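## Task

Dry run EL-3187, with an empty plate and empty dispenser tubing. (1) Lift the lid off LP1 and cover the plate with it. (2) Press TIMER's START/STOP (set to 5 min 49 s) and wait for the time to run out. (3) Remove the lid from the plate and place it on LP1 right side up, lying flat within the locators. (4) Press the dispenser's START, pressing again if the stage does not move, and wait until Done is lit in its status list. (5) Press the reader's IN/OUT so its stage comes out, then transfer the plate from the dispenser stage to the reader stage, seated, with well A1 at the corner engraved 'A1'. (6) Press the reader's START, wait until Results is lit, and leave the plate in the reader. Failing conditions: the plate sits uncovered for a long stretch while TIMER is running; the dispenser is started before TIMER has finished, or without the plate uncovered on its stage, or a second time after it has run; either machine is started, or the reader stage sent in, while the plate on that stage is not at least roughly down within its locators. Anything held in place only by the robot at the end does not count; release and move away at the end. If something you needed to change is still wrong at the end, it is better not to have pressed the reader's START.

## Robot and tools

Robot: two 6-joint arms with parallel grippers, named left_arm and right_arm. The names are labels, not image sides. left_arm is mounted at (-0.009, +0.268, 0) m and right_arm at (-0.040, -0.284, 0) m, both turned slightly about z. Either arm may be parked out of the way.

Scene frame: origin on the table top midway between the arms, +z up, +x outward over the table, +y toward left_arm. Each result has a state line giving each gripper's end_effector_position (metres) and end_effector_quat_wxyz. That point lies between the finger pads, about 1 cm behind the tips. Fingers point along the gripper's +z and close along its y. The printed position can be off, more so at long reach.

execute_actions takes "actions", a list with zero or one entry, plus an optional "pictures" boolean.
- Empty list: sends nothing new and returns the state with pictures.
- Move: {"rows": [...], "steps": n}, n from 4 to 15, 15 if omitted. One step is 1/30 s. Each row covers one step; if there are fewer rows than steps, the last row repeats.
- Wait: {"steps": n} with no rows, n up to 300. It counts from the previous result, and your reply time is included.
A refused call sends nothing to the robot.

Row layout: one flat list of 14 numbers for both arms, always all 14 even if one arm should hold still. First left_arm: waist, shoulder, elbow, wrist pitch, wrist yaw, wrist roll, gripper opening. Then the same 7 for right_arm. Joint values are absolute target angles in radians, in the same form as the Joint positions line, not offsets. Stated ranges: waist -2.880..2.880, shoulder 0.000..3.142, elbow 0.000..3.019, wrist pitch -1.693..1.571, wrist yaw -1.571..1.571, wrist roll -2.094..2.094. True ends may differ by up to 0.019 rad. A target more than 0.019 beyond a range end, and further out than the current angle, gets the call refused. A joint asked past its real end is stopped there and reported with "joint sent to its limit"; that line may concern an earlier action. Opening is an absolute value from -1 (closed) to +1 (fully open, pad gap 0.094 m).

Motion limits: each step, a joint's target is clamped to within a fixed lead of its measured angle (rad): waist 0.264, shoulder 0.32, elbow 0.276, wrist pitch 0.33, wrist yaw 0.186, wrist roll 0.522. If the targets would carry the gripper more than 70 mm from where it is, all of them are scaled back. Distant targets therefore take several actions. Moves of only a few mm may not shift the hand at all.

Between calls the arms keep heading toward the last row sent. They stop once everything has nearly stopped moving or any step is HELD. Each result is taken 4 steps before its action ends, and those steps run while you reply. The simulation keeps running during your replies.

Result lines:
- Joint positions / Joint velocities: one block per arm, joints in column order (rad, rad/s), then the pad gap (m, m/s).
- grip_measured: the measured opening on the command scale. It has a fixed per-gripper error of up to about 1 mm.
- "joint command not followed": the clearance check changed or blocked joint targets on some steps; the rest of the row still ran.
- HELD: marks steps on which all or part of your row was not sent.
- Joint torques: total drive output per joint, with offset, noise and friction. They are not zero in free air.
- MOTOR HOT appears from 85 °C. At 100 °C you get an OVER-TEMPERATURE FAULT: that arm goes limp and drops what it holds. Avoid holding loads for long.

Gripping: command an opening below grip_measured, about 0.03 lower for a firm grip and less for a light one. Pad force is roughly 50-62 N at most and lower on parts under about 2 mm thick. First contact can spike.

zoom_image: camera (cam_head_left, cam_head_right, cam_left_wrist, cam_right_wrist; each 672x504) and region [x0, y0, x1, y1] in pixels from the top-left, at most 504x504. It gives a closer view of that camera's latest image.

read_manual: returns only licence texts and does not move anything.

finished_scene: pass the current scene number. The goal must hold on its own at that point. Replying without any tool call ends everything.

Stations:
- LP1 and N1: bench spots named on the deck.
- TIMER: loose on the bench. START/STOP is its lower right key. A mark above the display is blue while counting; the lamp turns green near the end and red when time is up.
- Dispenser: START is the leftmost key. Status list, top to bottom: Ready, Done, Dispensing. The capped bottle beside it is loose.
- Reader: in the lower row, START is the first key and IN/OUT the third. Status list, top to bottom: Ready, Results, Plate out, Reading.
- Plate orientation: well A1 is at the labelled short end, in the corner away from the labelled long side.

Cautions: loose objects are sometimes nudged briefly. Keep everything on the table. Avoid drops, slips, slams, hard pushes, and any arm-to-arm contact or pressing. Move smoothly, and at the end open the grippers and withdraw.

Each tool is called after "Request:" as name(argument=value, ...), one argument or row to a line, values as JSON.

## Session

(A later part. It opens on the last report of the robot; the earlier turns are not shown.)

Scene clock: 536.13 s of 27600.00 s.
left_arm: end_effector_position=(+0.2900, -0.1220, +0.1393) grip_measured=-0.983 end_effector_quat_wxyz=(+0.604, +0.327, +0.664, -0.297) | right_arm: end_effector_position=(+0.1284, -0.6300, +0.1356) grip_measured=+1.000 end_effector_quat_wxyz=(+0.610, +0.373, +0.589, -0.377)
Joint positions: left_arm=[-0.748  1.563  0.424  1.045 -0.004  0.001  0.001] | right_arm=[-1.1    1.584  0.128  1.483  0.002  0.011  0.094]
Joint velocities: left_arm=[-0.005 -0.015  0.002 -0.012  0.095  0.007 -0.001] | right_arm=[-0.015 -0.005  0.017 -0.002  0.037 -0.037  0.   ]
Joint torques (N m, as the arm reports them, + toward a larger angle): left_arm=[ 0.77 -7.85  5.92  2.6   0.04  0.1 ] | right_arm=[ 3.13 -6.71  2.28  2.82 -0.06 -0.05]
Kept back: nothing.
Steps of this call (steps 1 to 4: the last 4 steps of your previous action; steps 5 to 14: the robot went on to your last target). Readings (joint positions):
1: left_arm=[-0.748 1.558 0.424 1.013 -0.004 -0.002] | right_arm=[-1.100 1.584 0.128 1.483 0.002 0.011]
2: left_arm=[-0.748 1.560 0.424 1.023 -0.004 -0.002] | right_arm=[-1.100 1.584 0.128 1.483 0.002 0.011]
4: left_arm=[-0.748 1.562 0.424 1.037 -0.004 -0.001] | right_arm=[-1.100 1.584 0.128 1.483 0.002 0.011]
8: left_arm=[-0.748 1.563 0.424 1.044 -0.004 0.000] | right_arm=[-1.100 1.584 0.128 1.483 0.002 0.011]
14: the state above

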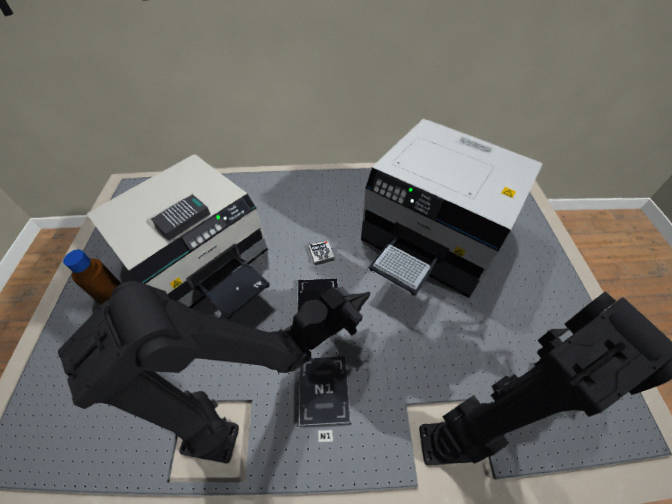

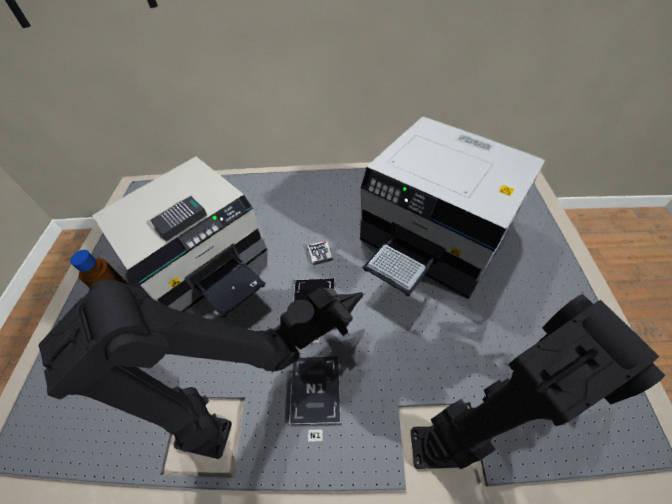

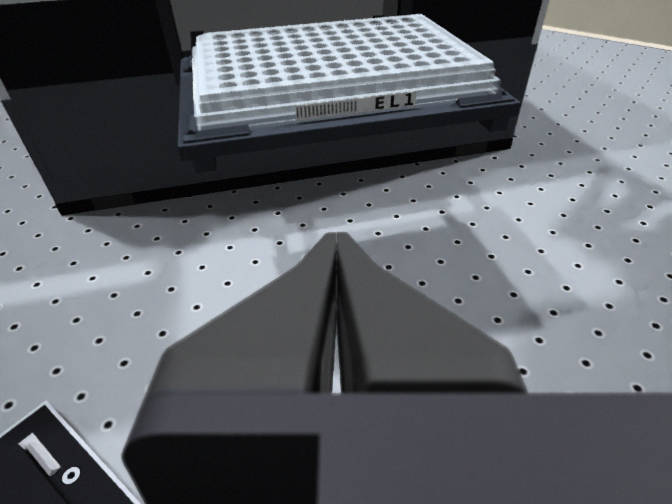

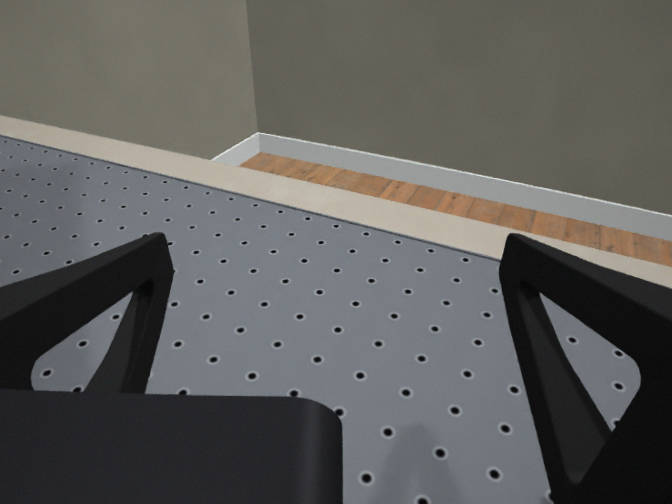

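Request:
zoom_image(
  camera="cam_left_wrist",
  region=[160, 0, 360, 180],
)

Request:
zoom_image(
  camera="cam_left_wrist",
  region=[350, 0, 550, 160],
)

Region (160, 0, 360, 180) of cam_left_wrist's 672x504 image, scaled by 2.520, with more detail than that image has; it fills the top 454 rows of this view, and the rest is white.

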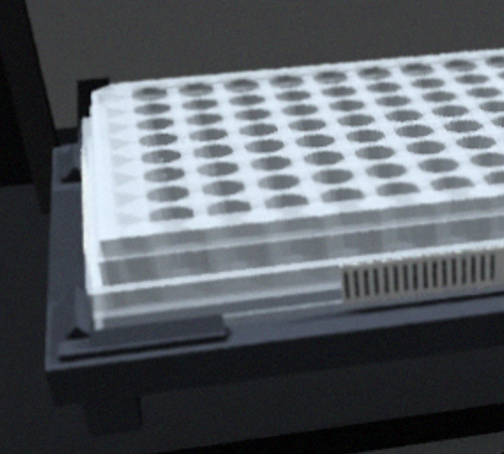

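Region (350, 0, 550, 160) of cam_left_wrist's 672x504 image, scaled by 2.520, with more detail than that image has; it fills the top 403 rows of this view, and the rest is white.

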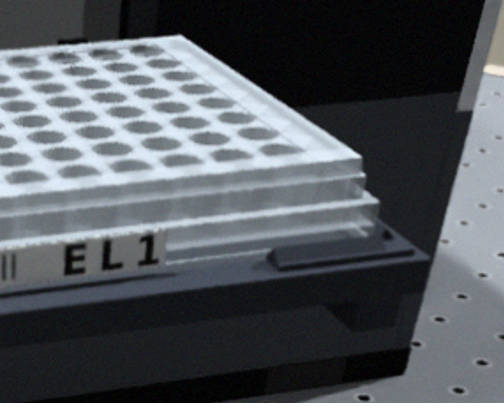

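Request:
execute_actions(
  actions=[
    {"rows": [[-0.747,1.575,0.430,1.070,0,0.012,-1,-1.1,1.6,0.12,1.5,0,0,1],[-0.745,1.575,0.435,1.070,0,0.012,-1,-1.1,1.6,0.12,1.5,0,0,1],[-0.741,1.575,0.440,1.070,0,0.012,-1,-1.1,1.6,0.12,1.5,0,0,1],[-0.736,1.575,0.445,1.070,0,0.012,-1,-1.1,1.6,0.12,1.5,0,0,1],[-0.730,1.575,0.450,1.070,0,0.012,-1,-1.1,1.6,0.12,1.5,0,0,1],[-0.723,1.575,0.455,1.070,0,0.012,-1,-1.1,1.6,0.12,1.5,0,0,1],[-0.714,1.575,0.460,1.070,0,0.012,-1,-1.1,1.6,0.12,1.5,0,0,1],[-0.704,1.575,0.465,1.070,0,0.012,-1,-1.1,1.6,0.12,1.5,0,0,1],[-0.693,1.575,0.466,1.069,0,0.012,-1,-1.1,1.6,0.12,1.5,0,0,1],[-0.681,1.575,0.467,1.067,0,0.012,-1,-1.1,1.6,0.12,1.5,0,0,1],[-0.669,1.575,0.470,1.063,0,0.012,-1,-1.1,1.6,0.12,1.5,0,0,1],[-0.656,1.575,0.475,1.057,0,0.012,-1,-1.1,1.6,0.12,1.5,0,0,1],[-0.642,1.575,0.480,1.050,0,0.012,-1,-1.1,1.6,0.12,1.5,0,0,1],[-0.628,1.575,0.487,1.041,0,0.012,-1,-1.1,1.6,0.12,1.5,0,0,1],[-0.615,1.575,0.494,1.031,0,0.012,-1,-1.1,1.6,0.12,1.5,0,0,1]], "steps": 15},
  ],
)

Request:
execute_actions(
  actions=[
    {"rows": [[-0.601,1.575,0.503,1.019,0,0.012,-1,-1.1,1.6,0.12,1.5,0,0,1],[-0.587,1.575,0.513,1.006,0,0.012,-1,-1.1,1.6,0.12,1.5,0,0,1],[-0.573,1.575,0.524,0.991,0,0.012,-1,-1.1,1.6,0.12,1.5,0,0,1],[-0.560,1.575,0.536,0.975,0,0.012,-1,-1.1,1.6,0.12,1.5,0,0,1],[-0.548,1.575,0.549,0.957,0,0.012,-1,-1.1,1.6,0.12,1.5,0,0,1],[-0.536,1.575,0.563,0.939,0,0.012,-1,-1.1,1.6,0.12,1.5,0,0,1],[-0.525,1.575,0.578,0.918,0,0.012,-1,-1.1,1.6,0.12,1.5,0,0,1],[-0.515,1.575,0.594,0.897,0,0.012,-1,-1.1,1.6,0.12,1.5,0,0,1],[-0.506,1.575,0.610,0.875,0,0.012,-1,-1.1,1.6,0.12,1.5,0,0,1],[-0.499,1.575,0.628,0.851,0,0.012,-1,-1.1,1.6,0.12,1.5,0,0,1],[-0.493,1.575,0.646,0.827,0,0.012,-1,-1.1,1.6,0.12,1.5,0,0,1],[-0.488,1.575,0.665,0.801,0,0.012,-1,-1.1,1.6,0.12,1.5,0,0,1],[-0.484,1.575,0.685,0.775,0,0.012,-1,-1.1,1.6,0.12,1.5,0,0,1],[-0.482,1.575,0.705,0.748,0,0.012,-1,-1.1,1.6,0.12,1.5,0,0,1],[-0.481,1.575,0.726,0.720,0,0.012,-1,-1.1,1.6,0.12,1.5,0,0,1]], "steps": 15},
  ],
)

Request:
execute_actions(
  actions=[
    {"rows": [[-0.481,1.575,0.747,0.691,0,0.012,-1,-1.1,1.6,0.12,1.5,0,0,1],[-0.481,1.575,0.769,0.662,0,0.012,-1,-1.1,1.6,0.12,1.5,0,0,1],[-0.481,1.575,0.791,0.633,0,0.012,-1,-1.1,1.6,0.12,1.5,0,0,1],[-0.481,1.575,0.813,0.603,0,0.012,-1,-1.1,1.6,0.12,1.5,0,0,1],[-0.481,1.575,0.836,0.572,0,0.012,-1,-1.1,1.6,0.12,1.5,0,0,1],[-0.481,1.575,0.859,0.542,0,0.012,-1,-1.1,1.6,0.12,1.5,0,0,1],[-0.481,1.575,0.881,0.511,0,0.012,-1,-1.1,1.6,0.12,1.5,0,0,1],[-0.481,1.575,0.905,0.480,0,0.012,-1,-1.1,1.6,0.12,1.5,0,0,1],[-0.481,1.575,0.928,0.449,0,0.012,-1,-1.1,1.6,0.12,1.5,0,0,1],[-0.481,1.575,0.950,0.418,0,0.012,-1,-1.1,1.6,0.12,1.5,0,0,1],[-0.481,1.575,0.973,0.388,0,0.012,-1,-1.1,1.6,0.12,1.5,0,0,1],[-0.481,1.575,0.996,0.357,0,0.012,-1,-1.1,1.6,0.12,1.5,0,0,1],[-0.481,1.575,1.018,0.327,0,0.012,-1,-1.1,1.6,0.12,1.5,0,0,1],[-0.481,1.575,1.040,0.298,0,0.012,-1,-1.1,1.6,0.12,1.5,0,0,1],[-0.481,1.575,1.062,0.269,0,0.012,-1,-1.1,1.6,0.12,1.5,0,0,1]], "steps": 15},
  ],
)

Request:
execute_actions(
  actions=[
    {"rows": [[-0.481,1.576,1.083,0.240,0,0.012,-1,-1.1,1.6,0.12,1.5,0,0,1],[-0.481,1.577,1.104,0.212,0,0.012,-1,-1.1,1.6,0.12,1.5,0,0,1],[-0.481,1.578,1.124,0.185,0,0.012,-1,-1.1,1.6,0.12,1.5,0,0,1],[-0.481,1.580,1.144,0.159,0,0.012,-1,-1.1,1.6,0.12,1.5,0,0,1],[-0.481,1.582,1.163,0.133,0,0.012,-1,-1.1,1.6,0.12,1.5,0,0,1],[-0.481,1.584,1.181,0.109,0,0.012,-1,-1.1,1.6,0.12,1.5,0,0,1],[-0.481,1.586,1.199,0.085,0,0.012,-1,-1.1,1.6,0.12,1.5,0,0,1],[-0.481,1.588,1.215,0.063,0,0.012,-1,-1.1,1.6,0.12,1.5,0,0,1],[-0.481,1.590,1.231,0.042,0,0.012,-1,-1.1,1.6,0.12,1.5,0,0,1],[-0.481,1.592,1.246,0.021,0,0.012,-1,-1.1,1.6,0.12,1.5,0,0,1],[-0.481,1.594,1.260,0.003,0,0.012,-1,-1.1,1.6,0.12,1.5,0,0,1],[-0.481,1.596,1.273,-0.015,0,0.012,-1,-1.1,1.6,0.12,1.5,0,0,1],[-0.481,1.598,1.285,-0.031,0,0.012,-1,-1.1,1.6,0.12,1.5,0,0,1],[-0.481,1.600,1.296,-0.046,0,0.012,-1,-1.1,1.6,0.12,1.5,0,0,1],[-0.481,1.602,1.306,-0.059,0,0.012,-1,-1.1,1.6,0.12,1.5,0,0,1]], "steps": 15},
  ],
)

Request:
execute_actions(
  actions=[
    {"rows": [[-0.481,1.604,1.315,-0.071,0,0.012,-1,-1.1,1.6,0.12,1.5,0,0,1],[-0.481,1.606,1.322,-0.081,0,0.012,-1,-1.1,1.6,0.12,1.5,0,0,1],[-0.481,1.608,1.329,-0.090,0,0.012,-1,-1.1,1.6,0.12,1.5,0,0,1],[-0.481,1.610,1.334,-0.097,0,0.012,-1,-1.1,1.6,0.12,1.5,0,0,1],[-0.481,1.612,1.339,-0.103,0,0.012,-1,-1.1,1.6,0.12,1.5,0,0,1],[-0.481,1.613,1.342,-0.107,0,0.012,-1,-1.1,1.6,0.12,1.5,0,0,1],[-0.481,1.614,1.343,-0.109,0,0.012,-1,-1.1,1.6,0.12,1.5,0,0,1],[-0.481,1.615,1.344,-0.110,0,0.012,-1,-1.1,1.6,0.12,1.5,0,0,1]], "steps": 15},
  ],
)

Request:
execute_actions(
  actions=[
    {"steps": 12},
  ],
  pictures=true,
)

Scene clock: 539.33 s of 27600.00 s.
left_arm: end_effector_position=(+0.3052, -0.1108, +0.1399) grip_measured=-0.983 end_effector_quat_wxyz=(+0.610, +0.314, +0.669, -0.286) | right_arm: end_effector_position=(+0.1284, -0.6300, +0.1356) grip_measured=+1.000 end_effector_quat_wxyz=(+0.610, +0.373, +0.589, -0.377)
Joint positions: left_arm=[-0.71   1.564  0.426  1.045 -0.002  0.001  0.001] | right_arm=[-1.1    1.584  0.128  1.483  0.002  0.011  0.094]
Joint velocities: left_arm=[ 0.357 -0.005  0.046  0.002 -0.007 -0.022 -0.001] | right_arm=[-0.005 -0.005  0.007  0.002  0.022  0.095  0.   ]
Joint torques (N m, as the arm reports them, + toward a larger angle): left_arm=[ 1.53 -7.51  9.35  2.33  0.03  0.12] | right_arm=[ 3.1  -6.76  2.27  2.81 -0.06 -0.04]
Steps of this call (steps 1 to 30: the robot went on to your last target; steps 31 to 85: nothing new was sent; steps 86 to 96: the first 11 steps of this action). Readings (joint positions):
86: left_arm=[-0.748 1.563 0.424 1.045 -0.004 0.001] | right_arm=[-1.100 1.584 0.128 1.483 0.002 0.011]
87: left_arm=[-0.748 1.563 0.424 1.045 -0.004 0.001] | right_arm=[-1.100 1.584 0.128 1.483 0.002 0.011]
89: left_arm=[-0.748 1.563 0.424 1.045 -0.004 0.001] | right_arm=[-1.100 1.584 0.128 1.483 0.002 0.011]
93: left_arm=[-0.738 1.563 0.424 1.045 -0.002 0.001] | right_arm=[-1.100 1.584 0.128 1.483 0.002 0.011]
96: the state above

Scene clock: 539.83 s of 27600.00 s.
left_arm: end_effector_position=(+0.4105, -0.0732, +0.1624) grip_measured=-0.983 end_effector_quat_wxyz=(+0.629, +0.249, +0.702, -0.222) | right_arm: end_effector_position=(+0.1284, -0.6300, +0.1356) grip_measured=+1.000 end_effector_quat_wxyz=(+0.610, +0.373, +0.589, -0.377)
Joint positions: left_arm=[-0.514  1.565  0.572  0.881 -0.002  0.001  0.001] | right_arm=[-1.1    1.584  0.128  1.483  0.002  0.011  0.094]
Joint velocities: left_arm=[ 0.239  0.005  0.471 -0.667 -0.022  0.051 -0.001] | right_arm=[-0.005 -0.005  0.012  0.002 -0.095 -0.081  0.   ]
Joint torques (N m, as the arm reports them, + toward a larger angle): left_arm=[ 1.14 -9.2  11.09  1.44 -0.01  0.13] | right_arm=[ 3.08 -6.7   2.29  2.79 -0.05 -0.04]
Steps of this call (steps 1 to 4: the last 4 steps of your previous action; steps 5 to 15: the first 11 steps of this action). Readings (joint positions):
5: left_arm=[-0.637 1.565 0.447 1.041 -0.002 0.001] | right_arm=[-1.100 1.584 0.128 1.483 0.002 0.011]
6: left_arm=[-0.622 1.565 0.455 1.034 -0.002 0.001] | right_arm=[-1.100 1.584 0.128 1.483 0.002 0.011]
8: left_arm=[-0.594 1.565 0.475 1.011 -0.002 0.001] | right_arm=[-1.100 1.584 0.128 1.483 0.002 0.011]
12: left_arm=[-0.543 1.565 0.526 0.945 -0.002 0.001] | right_arm=[-1.100 1.584 0.128 1.483 0.002 0.011]
15: the state above

Scene clock: 540.33 s of 27600.00 s.
left_arm: end_effector_position=(+0.4844, -0.1128, +0.2126) grip_measured=-0.983 end_effector_quat_wxyz=(+0.589, +0.253, +0.741, -0.200) | right_arm: end_effector_position=(+0.1284, -0.6300, +0.1356) grip_measured=+1.000 end_effector_quat_wxyz=(+0.610, +0.373, +0.589, -0.377)
Joint positions: left_arm=[-0.488  1.565  0.881  0.457 -0.002  0.001  0.001] | right_arm=[-1.1    1.584  0.128  1.483  0.002  0.011  0.094]
Joint velocities: left_arm=[ 0.005  0.015  0.637 -0.877  0.037  0.022 -0.   ] | right_arm=[ 0.005 -0.015 -0.002  0.002 -0.095 -0.037  0.   ]
Joint torques (N m, as the arm reports them, + toward a larger angle): left_arm=[  1.39 -11.59  14.04   1.61   0.01   0.12] | right_arm=[ 3.12 -6.66  2.26  2.81 -0.06 -0.05]
Steps of this call (steps 1 to 4: the last 4 steps of your previous action; steps 5 to 15: the first 11 steps of this action). Readings (joint positions):
5: left_arm=[-0.489 1.565 0.664 0.754 -0.002 0.001] | right_arm=[-1.100 1.584 0.128 1.483 0.002 0.011]
6: left_arm=[-0.489 1.565 0.685 0.726 -0.002 0.001] | right_arm=[-1.100 1.584 0.128 1.483 0.002 0.011]
8: left_arm=[-0.488 1.565 0.726 0.669 -0.002 0.001] | right_arm=[-1.100 1.584 0.128 1.483 0.002 0.011]
12: left_arm=[-0.488 1.565 0.814 0.548 -0.002 0.001] | right_arm=[-1.100 1.584 0.128 1.483 0.002 0.011]
15: the state above

Scene clock: 540.83 s of 27600.00 s.
left_arm: end_effector_position=(+0.5253, -0.1445, +0.2786) grip_measured=-0.983 end_effector_quat_wxyz=(+0.546, +0.264, +0.774, -0.185) | right_arm: end_effector_position=(+0.1284, -0.6300, +0.1356) grip_measured=+1.000 end_effector_quat_wxyz=(+0.610, +0.373, +0.589, -0.377)
Joint positions: left_arm=[-0.488  1.574  1.177  0.054 -0.002  0.001  0.001] | right_arm=[-1.1    1.584  0.128  1.483  0.002  0.011  0.094]
Joint velocities: left_arm=[-0.005  0.034  0.437 -0.598  0.11  -0.066 -0.001] | right_arm=[-0.005  0.005 -0.012 -0.007  0.066  0.037  0.   ]
Joint torques (N m, as the arm reports them, + toward a larger angle): left_arm=[  1.33 -13.2   15.86   1.37   0.01   0.12] | right_arm=[ 3.07 -6.68  2.29  2.78 -0.06 -0.05]
Steps of this call (steps 1 to 4: the last 4 steps of your previous action; steps 5 to 15: the first 11 steps of this action). Readings (joint positions):
5: left_arm=[-0.488 1.565 0.990 0.307 -0.002 0.001] | right_arm=[-1.100 1.584 0.128 1.483 0.002 0.011]
6: left_arm=[-0.488 1.565 1.011 0.278 -0.002 0.001] | right_arm=[-1.100 1.584 0.128 1.483 0.002 0.011]
8: left_arm=[-0.488 1.565 1.052 0.222 -0.002 0.001] | right_arm=[-1.100 1.584 0.128 1.483 0.002 0.011]
12: left_arm=[-0.488 1.569 1.129 0.120 -0.002 0.001] | right_arm=[-1.100 1.584 0.128 1.483 0.002 0.011]
15: the state above

Scene clock: 541.33 s of 27600.00 s.
left_arm: end_effector_position=(+0.5359, -0.1527, +0.2865) grip_measured=-0.983 end_effector_quat_wxyz=(+0.516, +0.271, +0.794, -0.175) | right_arm: end_effector_position=(+0.1284, -0.6300, +0.1356) grip_measured=+1.000 end_effector_quat_wxyz=(+0.610, +0.373, +0.589, -0.377)
Joint positions: left_arm=[-0.488  1.601  1.28  -0.097 -0.002  0.001  0.001] | right_arm=[-1.1    1.584  0.128  1.483  0.002  0.011  0.094]
Joint velocities: left_arm=[-0.005  0.024  0.002 -0.042 -0.081  0.007  0.001] | right_arm=[-0.015  0.005 -0.007 -0.007  0.037 -0.007  0.   ]
Joint torques (N m, as the arm reports them, + toward a larger angle): left_arm=[  1.25 -14.38  16.75   1.17   0.02   0.13] | right_arm=[ 2.99 -6.73  2.25  2.81 -0.06 -0.04]
Steps of this call (steps 1 to 4: the last 4 steps of your previous action; steps 5 to 15: the first 11 steps of this action). Readings (joint positions):
5: left_arm=[-0.488 1.584 1.238 -0.033 -0.002 0.001] | right_arm=[-1.100 1.584 0.128 1.483 0.002 0.011]
6: left_arm=[-0.488 1.587 1.247 -0.045 -0.002 0.001] | right_arm=[-1.100 1.584 0.128 1.483 0.002 0.011]
8: left_arm=[-0.488 1.591 1.262 -0.067 -0.002 0.001] | right_arm=[-1.100 1.584 0.128 1.483 0.002 0.011]
12: left_arm=[-0.488 1.598 1.279 -0.092 -0.002 0.001] | right_arm=[-1.100 1.584 0.128 1.483 0.002 0.011]
15: the state above

Scene clock: 541.73 s of 27600.00 s.
left_arm: end_effector_position=(+0.5360, -0.1528, +0.2840) grip_measured=-0.983 end_effector_quat_wxyz=(+0.514, +0.271, +0.795, -0.174) | right_arm: end_effector_position=(+0.1284, -0.6300, +0.1356) grip_measured=+1.000 end_effector_quat_wxyz=(+0.610, +0.373, +0.589, -0.377)
Joint positions: left_arm=[-0.488  1.604  1.28  -0.1   -0.002  0.001  0.001] | right_arm=[-1.1    1.584  0.128  1.483  0.002  0.011  0.094]
Joint velocities: left_arm=[-0.015  0.005  0.037  0.027  0.022  0.022  0.   ] | right_arm=[-0.015  0.005  0.007  0.007 -0.007  0.051  0.   ]
Joint torques (N m, as the arm reports them, + toward a larger angle): left_arm=[  1.4  -14.05  16.72   1.29   0.     0.12] | right_arm=[ 3.12 -6.74  2.28  2.8  -0.06 -0.05]
Kept back: nothing.
Steps of this call (steps 1 to 4: the last 4 steps of your previous action; steps 5 to 12: the robot went on to your last target). Readings (joint positions):
1: left_arm=[-0.488 1.602 1.280 -0.098 -0.002 0.001] | right_arm=[-1.100 1.584 0.128 1.483 0.002 0.011]
2: left_arm=[-0.488 1.603 1.280 -0.099 -0.002 0.001] | right_arm=[-1.100 1.584 0.128 1.483 0.002 0.011]
4: left_arm=[-0.488 1.604 1.280 -0.099 -0.002 0.001] | right_arm=[-1.100 1.584 0.128 1.483 0.002 0.011]
8: left_arm=[-0.488 1.604 1.280 -0.100 -0.002 0.001] | right_arm=[-1.100 1.584 0.128 1.483 0.002 0.011]
12: the state above

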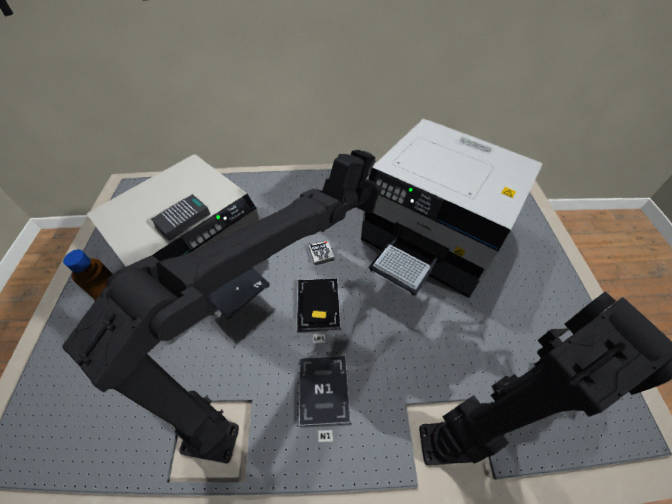

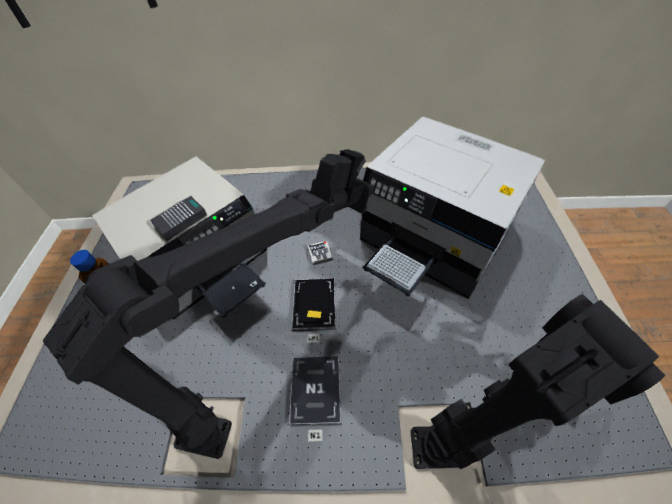

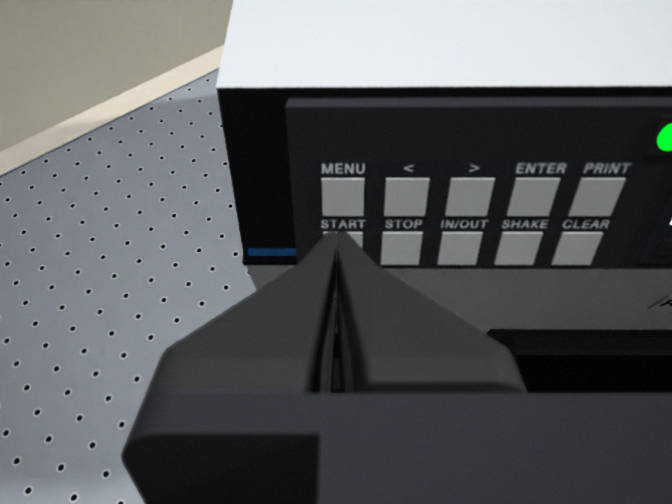

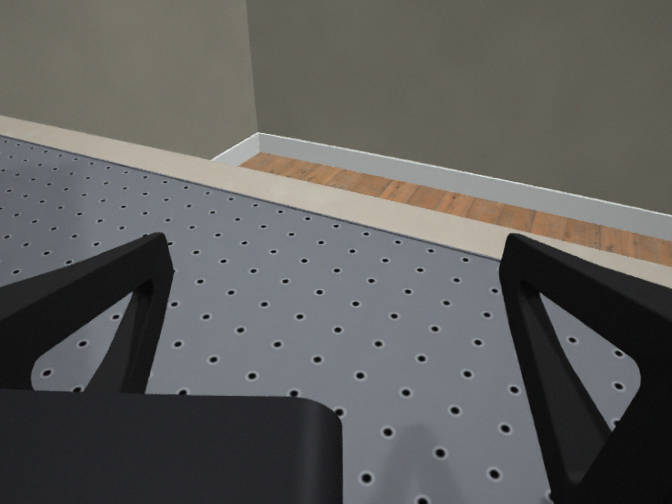

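Request:
zoom_image(
  camera="cam_head_left",
  region=[280, 265, 360, 350],
)

Request:
zoom_image(
  camera="cam_head_left",
  region=[360, 230, 450, 300],
)

Region (280, 265, 360, 350) of cam_head_left's 672x504 image, scaled by 5.929, with more detail than that image has; it fills the left 474 columns of this view, and the rest is white.

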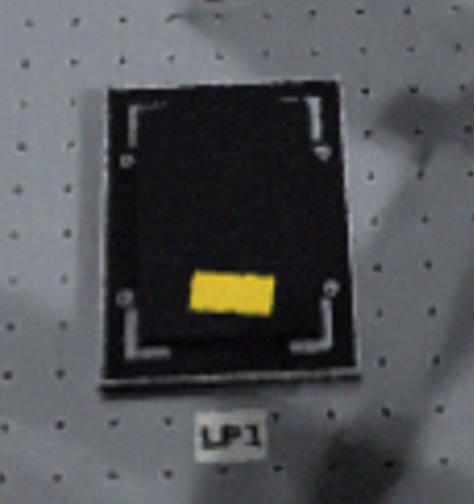

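Region (360, 230, 450, 300) of cam_head_left's 672x504 image, scaled by 5.600, with more detail than that image has.

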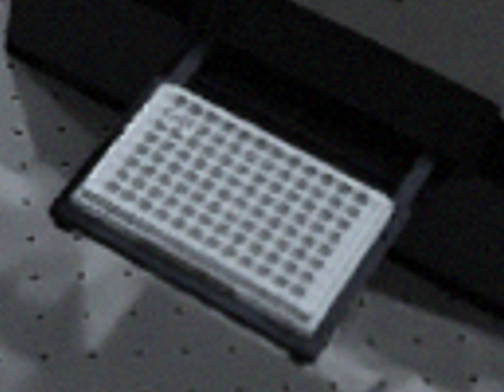

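Request:
execute_actions(
  actions=[
    {"rows": [[-0.483,1.616,1.341,-0.104,0,0.012,-1,-1.1,1.6,0.12,1.5,0,0,1],[-0.485,1.617,1.338,-0.098,0,0.012,-1,-1.1,1.6,0.12,1.5,0,0,1],[-0.487,1.618,1.335,-0.092,0,0.012,-1,-1.1,1.6,0.12,1.5,0,0,1],[-0.488,1.620,1.332,-0.086,0,0.012,-1,-1.1,1.6,0.12,1.5,0,0,1],[-0.488,1.622,1.329,-0.080,0,0.012,-1,-1.1,1.6,0.12,1.5,0,0,1],[-0.488,1.624,1.326,-0.076,0,0.012,-1,-1.1,1.6,0.12,1.5,0,0,1],[-0.488,1.626,1.323,-0.073,0,0.012,-1,-1.1,1.6,0.12,1.5,0,0,1],[-0.488,1.628,1.320,-0.070,0,0.012,-1,-1.1,1.6,0.12,1.5,0,0,1],[-0.488,1.630,1.317,-0.067,0,0.012,-1,-1.1,1.6,0.12,1.5,0,0,1],[-0.488,1.632,1.314,-0.064,0,0.012,-1,-1.1,1.6,0.12,1.5,0,0,1],[-0.488,1.634,1.311,-0.061,0,0.012,-1,-1.1,1.6,0.12,1.5,0,0,1],[-0.488,1.636,1.308,-0.058,0,0.012,-1,-1.1,1.6,0.12,1.5,0,0,1],[-0.488,1.638,1.305,-0.055,0,0.012,-1,-1.1,1.6,0.12,1.5,0,0,1],[-0.488,1.639,1.303,-0.052,0,0.012,-1,-1.1,1.6,0.12,1.5,0,0,1],[-0.488,1.640,1.300,-0.050,0,0.012,-1,-1.1,1.6,0.12,1.5,0,0,1]], "steps": 15},
  ],
)

Request:
execute_actions(
  actions=[
    {"steps": 16},
  ],
  pictures=true,
)

Scene clock: 544.50 s of 27600.00 s.
left_arm: end_effector_position=(+0.5381, -0.1544, +0.2789) grip_measured=-0.983 end_effector_quat_wxyz=(+0.513, +0.271, +0.795, -0.174) | right_arm: end_effector_position=(+0.1284, -0.6300, +0.1356) grip_measured=+1.000 end_effector_quat_wxyz=(+0.610, +0.373, +0.589, -0.377)
Joint positions: left_arm=[-0.488  1.615  1.28  -0.09  -0.002  0.001  0.001] | right_arm=[-1.1    1.584  0.128  1.483  0.002  0.011  0.094]
Joint velocities: left_arm=[-0.015  0.083 -0.017  0.071 -0.11  -0.081 -0.001] | right_arm=[-0.015 -0.015 -0.007  0.002  0.051 -0.051  0.   ]
Joint torques (N m, as the arm reports them, + toward a larger angle): left_arm=[  0.98 -13.94  13.78   2.59   0.     0.13] | right_arm=[ 3.09 -6.71  2.27  2.81 -0.06 -0.05]
Steps of this call (steps 1 to 15: the robot went on to your last target; steps 16 to 72: nothing new was sent; steps 73 to 83: the first 11 steps of this action). Readings (joint positions):
73: left_arm=[-0.488 1.604 1.280 -0.100 -0.002 0.001] | right_arm=[-1.100 1.584 0.128 1.483 0.002 0.011]
74: left_arm=[-0.488 1.604 1.280 -0.100 -0.002 0.001] | right_arm=[-1.100 1.584 0.128 1.483 0.002 0.011]
76: left_arm=[-0.488 1.604 1.280 -0.100 -0.002 0.001] | right_arm=[-1.100 1.584 0.128 1.483 0.002 0.011]
80: left_arm=[-0.488 1.608 1.280 -0.098 -0.002 0.001] | right_arm=[-1.100 1.584 0.128 1.483 0.002 0.011]
83: the state above

Scene clock: 545.03 s of 27600.00 s.
left_arm: end_effector_position=(+0.5413, -0.1569, +0.2710) grip_measured=-0.983 end_effector_quat_wxyz=(+0.513, +0.271, +0.796, -0.174) | right_arm: end_effector_position=(+0.1284, -0.6300, +0.1356) grip_measured=+1.000 end_effector_quat_wxyz=(+0.610, +0.373, +0.589, -0.377)
Joint positions: left_arm=[-0.488  1.632  1.28  -0.074 -0.002  0.001  0.001] | right_arm=[-1.1    1.584  0.128  1.483  0.002  0.011  0.094]
Joint velocities: left_arm=[-0.015  0.015 -0.002 -0.002 -0.037  0.081  0.   ] | right_arm=[ 0.005 -0.015  0.002 -0.007 -0.022 -0.022  0.   ]
Joint torques (N m, as the arm reports them, + toward a larger angle): left_arm=[  0.72 -14.54  12.79   2.48   0.01   0.12] | right_arm=[ 3.16 -6.73  2.27  2.79 -0.05 -0.04]
Kept back: nothing.
Steps of this call (steps 1 to 4: the last 4 steps of your previous action; steps 5 to 16: the robot went on to your last target). Readings (joint positions):
1: left_arm=[-0.488 1.617 1.280 -0.088 -0.002 0.001] | right_arm=[-1.100 1.584 0.128 1.483 0.002 0.011]
2: left_arm=[-0.488 1.620 1.280 -0.085 -0.002 0.001] | right_arm=[-1.100 1.584 0.128 1.483 0.002 0.011]
4: left_arm=[-0.488 1.625 1.280 -0.079 -0.002 0.001] | right_arm=[-1.100 1.584 0.128 1.483 0.002 0.011]
8: left_arm=[-0.488 1.631 1.280 -0.076 -0.002 0.001] | right_arm=[-1.100 1.584 0.128 1.483 0.002 0.011]
16: the state above

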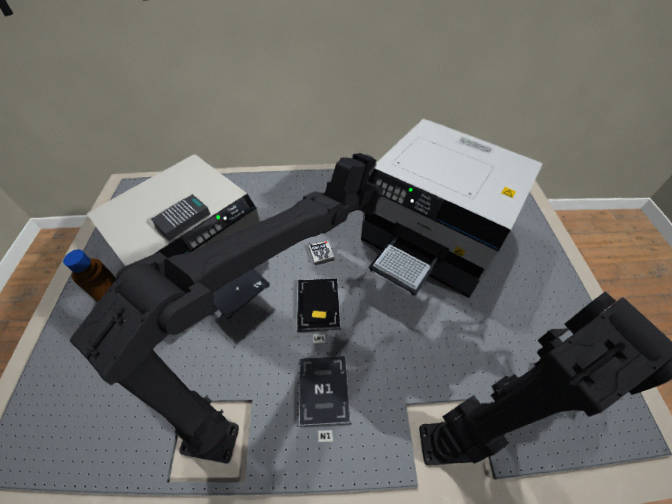

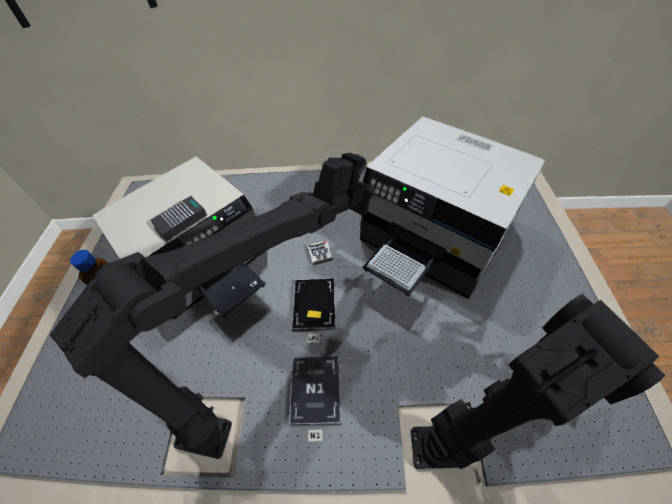

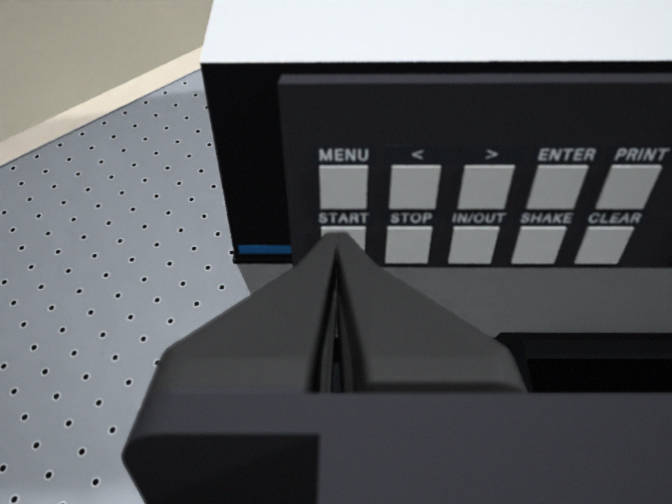

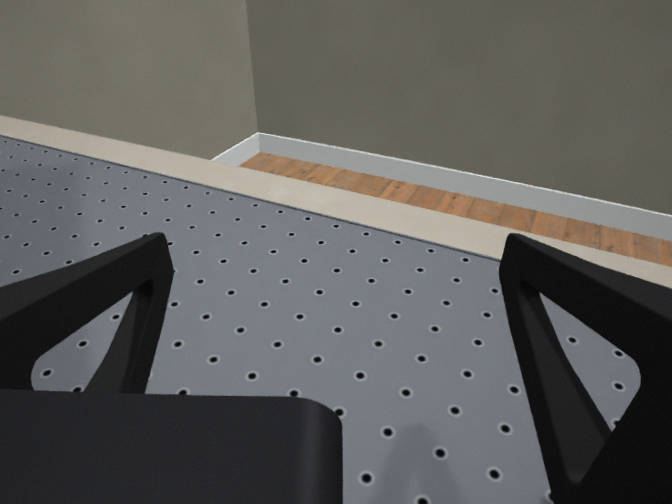

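Request:
execute_actions(
  actions=[
    {"rows": [[-0.488,1.641,1.300,-0.048,0,0.012,-1,-1.1,1.6,0.12,1.5,0,0,1],[-0.488,1.642,1.300,-0.046,0,0.012,-1,-1.1,1.6,0.12,1.5,0,0,1],[-0.488,1.643,1.300,-0.044,0,0.012,-1,-1.1,1.6,0.12,1.5,0,0,1],[-0.488,1.644,1.300,-0.042,0,0.012,-1,-1.1,1.6,0.12,1.5,0,0,1],[-0.488,1.645,1.300,-0.040,0,0.012,-1,-1.1,1.6,0.12,1.5,0,0,1],[-0.488,1.646,1.300,-0.038,0,0.012,-1,-1.1,1.6,0.12,1.5,0,0,1],[-0.488,1.647,1.300,-0.036,0,0.012,-1,-1.1,1.6,0.12,1.5,0,0,1],[-0.488,1.648,1.300,-0.034,0,0.012,-1,-1.1,1.6,0.12,1.5,0,0,1],[-0.488,1.650,1.300,-0.032,0,0.012,-1,-1.1,1.6,0.12,1.5,0,0,1],[-0.488,1.652,1.300,-0.031,0,0.012,-1,-1.1,1.6,0.12,1.5,0,0,1],[-0.488,1.654,1.300,-0.030,0,0.012,-1,-1.1,1.6,0.12,1.5,0,0,1],[-0.488,1.656,1.300,-0.030,0,0.012,-1,-1.1,1.6,0.12,1.5,0,0,1],[-0.488,1.658,1.300,-0.030,0,0.012,-1,-1.1,1.6,0.12,1.5,0,0,1],[-0.488,1.660,1.300,-0.030,0,0.012,-1,-1.1,1.6,0.12,1.5,0,0,1],[-0.488,1.662,1.300,-0.030,0,0.012,-1,-1.1,1.6,0.12,1.5,0,0,1]], "steps": 15},
  ],
)

Request:
execute_actions(
  actions=[
    {"rows": [[-0.488,1.664,1.300,-0.030,0,0.012,-1,-1.1,1.6,0.12,1.5,0,0,1],[-0.488,1.666,1.300,-0.030,0,0.012,-1,-1.1,1.6,0.12,1.5,0,0,1],[-0.488,1.668,1.300,-0.030,0,0.012,-1,-1.1,1.6,0.12,1.5,0,0,1],[-0.488,1.670,1.300,-0.030,0,0.012,-1,-1.1,1.6,0.12,1.5,0,0,1],[-0.488,1.672,1.300,-0.030,0,0.012,-1,-1.1,1.6,0.12,1.5,0,0,1],[-0.488,1.674,1.300,-0.030,0,0.012,-1,-1.1,1.6,0.12,1.5,0,0,1],[-0.488,1.676,1.300,-0.030,0,0.012,-1,-1.1,1.6,0.12,1.5,0,0,1],[-0.488,1.678,1.300,-0.030,0,0.012,-1,-1.1,1.6,0.12,1.5,0,0,1],[-0.488,1.680,1.300,-0.030,0,0.012,-1,-1.1,1.6,0.12,1.5,0,0,1]], "steps": 15},
  ],
  pictures=true,
)

Scene clock: 545.87 s of 27600.00 s.
left_arm: end_effector_position=(+0.5430, -0.1582, +0.2732) grip_measured=-0.983 end_effector_quat_wxyz=(+0.519, +0.270, +0.792, -0.176) | right_arm: end_effector_position=(+0.1284, -0.6300, +0.1356) grip_measured=+1.000 end_effector_quat_wxyz=(+0.610, +0.373, +0.589, -0.377)
Joint positions: left_arm=[-0.488  1.634  1.28  -0.057 -0.002  0.001  0.001] | right_arm=[-1.1    1.584  0.128  1.483  0.002  0.011  0.094]
Joint velocities: left_arm=[-0.015  0.044 -0.007  0.066 -0.066 -0.051 -0.001] | right_arm=[ 0.005 -0.024 -0.012 -0.007 -0.007 -0.051  0.   ]
Joint torques (N m, as the arm reports them, + toward a larger angle): left_arm=[  0.77 -14.    12.74   2.3   -0.01   0.12] | right_arm=[ 3.1  -6.76  2.27  2.81 -0.06 -0.05]
Steps of this call (steps 1 to 14: the robot went on to your last target; steps 15 to 25: the first 11 steps of this action). Readings (joint positions):
15: left_arm=[-0.488 1.632 1.280 -0.074 -0.002 0.001] | right_arm=[-1.100 1.584 0.128 1.483 0.002 0.011]
16: left_arm=[-0.488 1.632 1.280 -0.074 -0.002 0.001] | right_arm=[-1.100 1.584 0.128 1.483 0.002 0.011]
18: left_arm=[-0.488 1.632 1.280 -0.071 -0.002 0.001] | right_arm=[-1.100 1.584 0.128 1.483 0.002 0.011]
22: left_arm=[-0.488 1.632 1.280 -0.063 -0.002 0.001] | right_arm=[-1.100 1.584 0.128 1.483 0.002 0.011]
25: the state above

Scene clock: 546.37 s of 27600.00 s.
left_arm: end_effector_position=(+0.5437, -0.1587, +0.2717) grip_measured=-0.983 end_effector_quat_wxyz=(+0.519, +0.270, +0.792, -0.176) | right_arm: end_effector_position=(+0.1284, -0.6300, +0.1356) grip_measured=+1.000 end_effector_quat_wxyz=(+0.610, +0.373, +0.589, -0.377)
Joint positions: left_arm=[-0.488  1.638  1.28  -0.053 -0.002  0.001  0.001] | right_arm=[-1.1    1.584  0.128  1.483  0.002  0.011  0.094]
Joint velocities: left_arm=[-0.005 -0.015 -0.012 -0.012 -0.007 -0.007 -0.001] | right_arm=[-0.005 -0.024  0.002  0.002  0.037 -0.051  0.   ]
Joint torques (N m, as the arm reports them, + toward a larger angle): left_arm=[  0.97 -12.22  12.74   2.47   0.01   0.12] | right_arm=[ 3.12 -6.7   2.27  2.81 -0.06 -0.04]
Steps of this call (steps 1 to 4: the last 4 steps of your previous action; steps 5 to 15: the first 11 steps of this action). Readings (joint positions):
5: left_arm=[-0.488 1.636 1.280 -0.054 -0.002 0.001] | right_arm=[-1.100 1.584 0.128 1.483 0.002 0.011]
6: left_arm=[-0.488 1.636 1.280 -0.054 -0.002 0.001] | right_arm=[-1.100 1.584 0.128 1.483 0.002 0.011]
8: left_arm=[-0.488 1.637 1.280 -0.054 -0.002 0.001] | right_arm=[-1.100 1.584 0.128 1.483 0.002 0.011]
12: left_arm=[-0.488 1.638 1.280 -0.053 -0.002 0.001] | right_arm=[-1.100 1.584 0.128 1.483 0.002 0.011]
15: the state above

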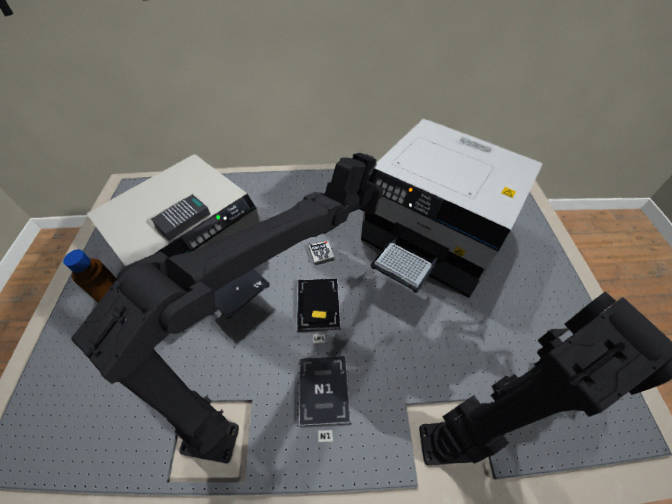

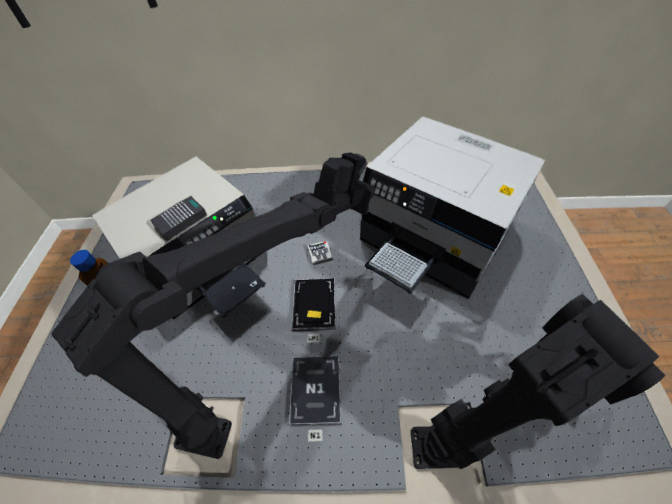

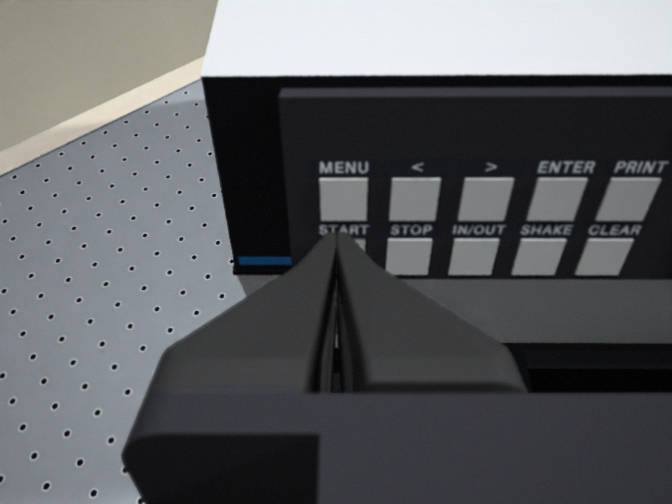

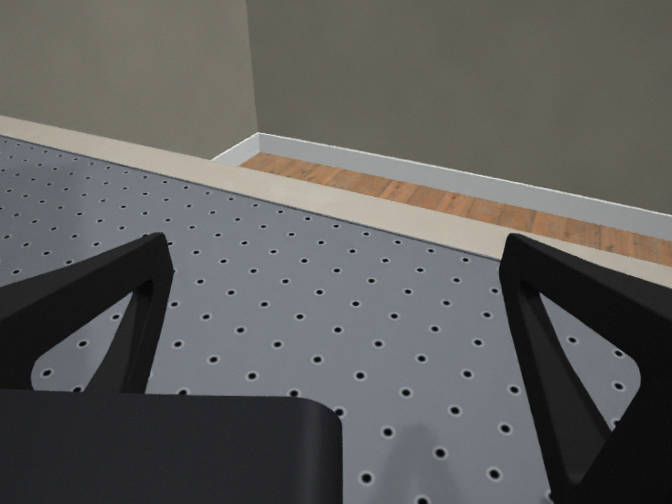

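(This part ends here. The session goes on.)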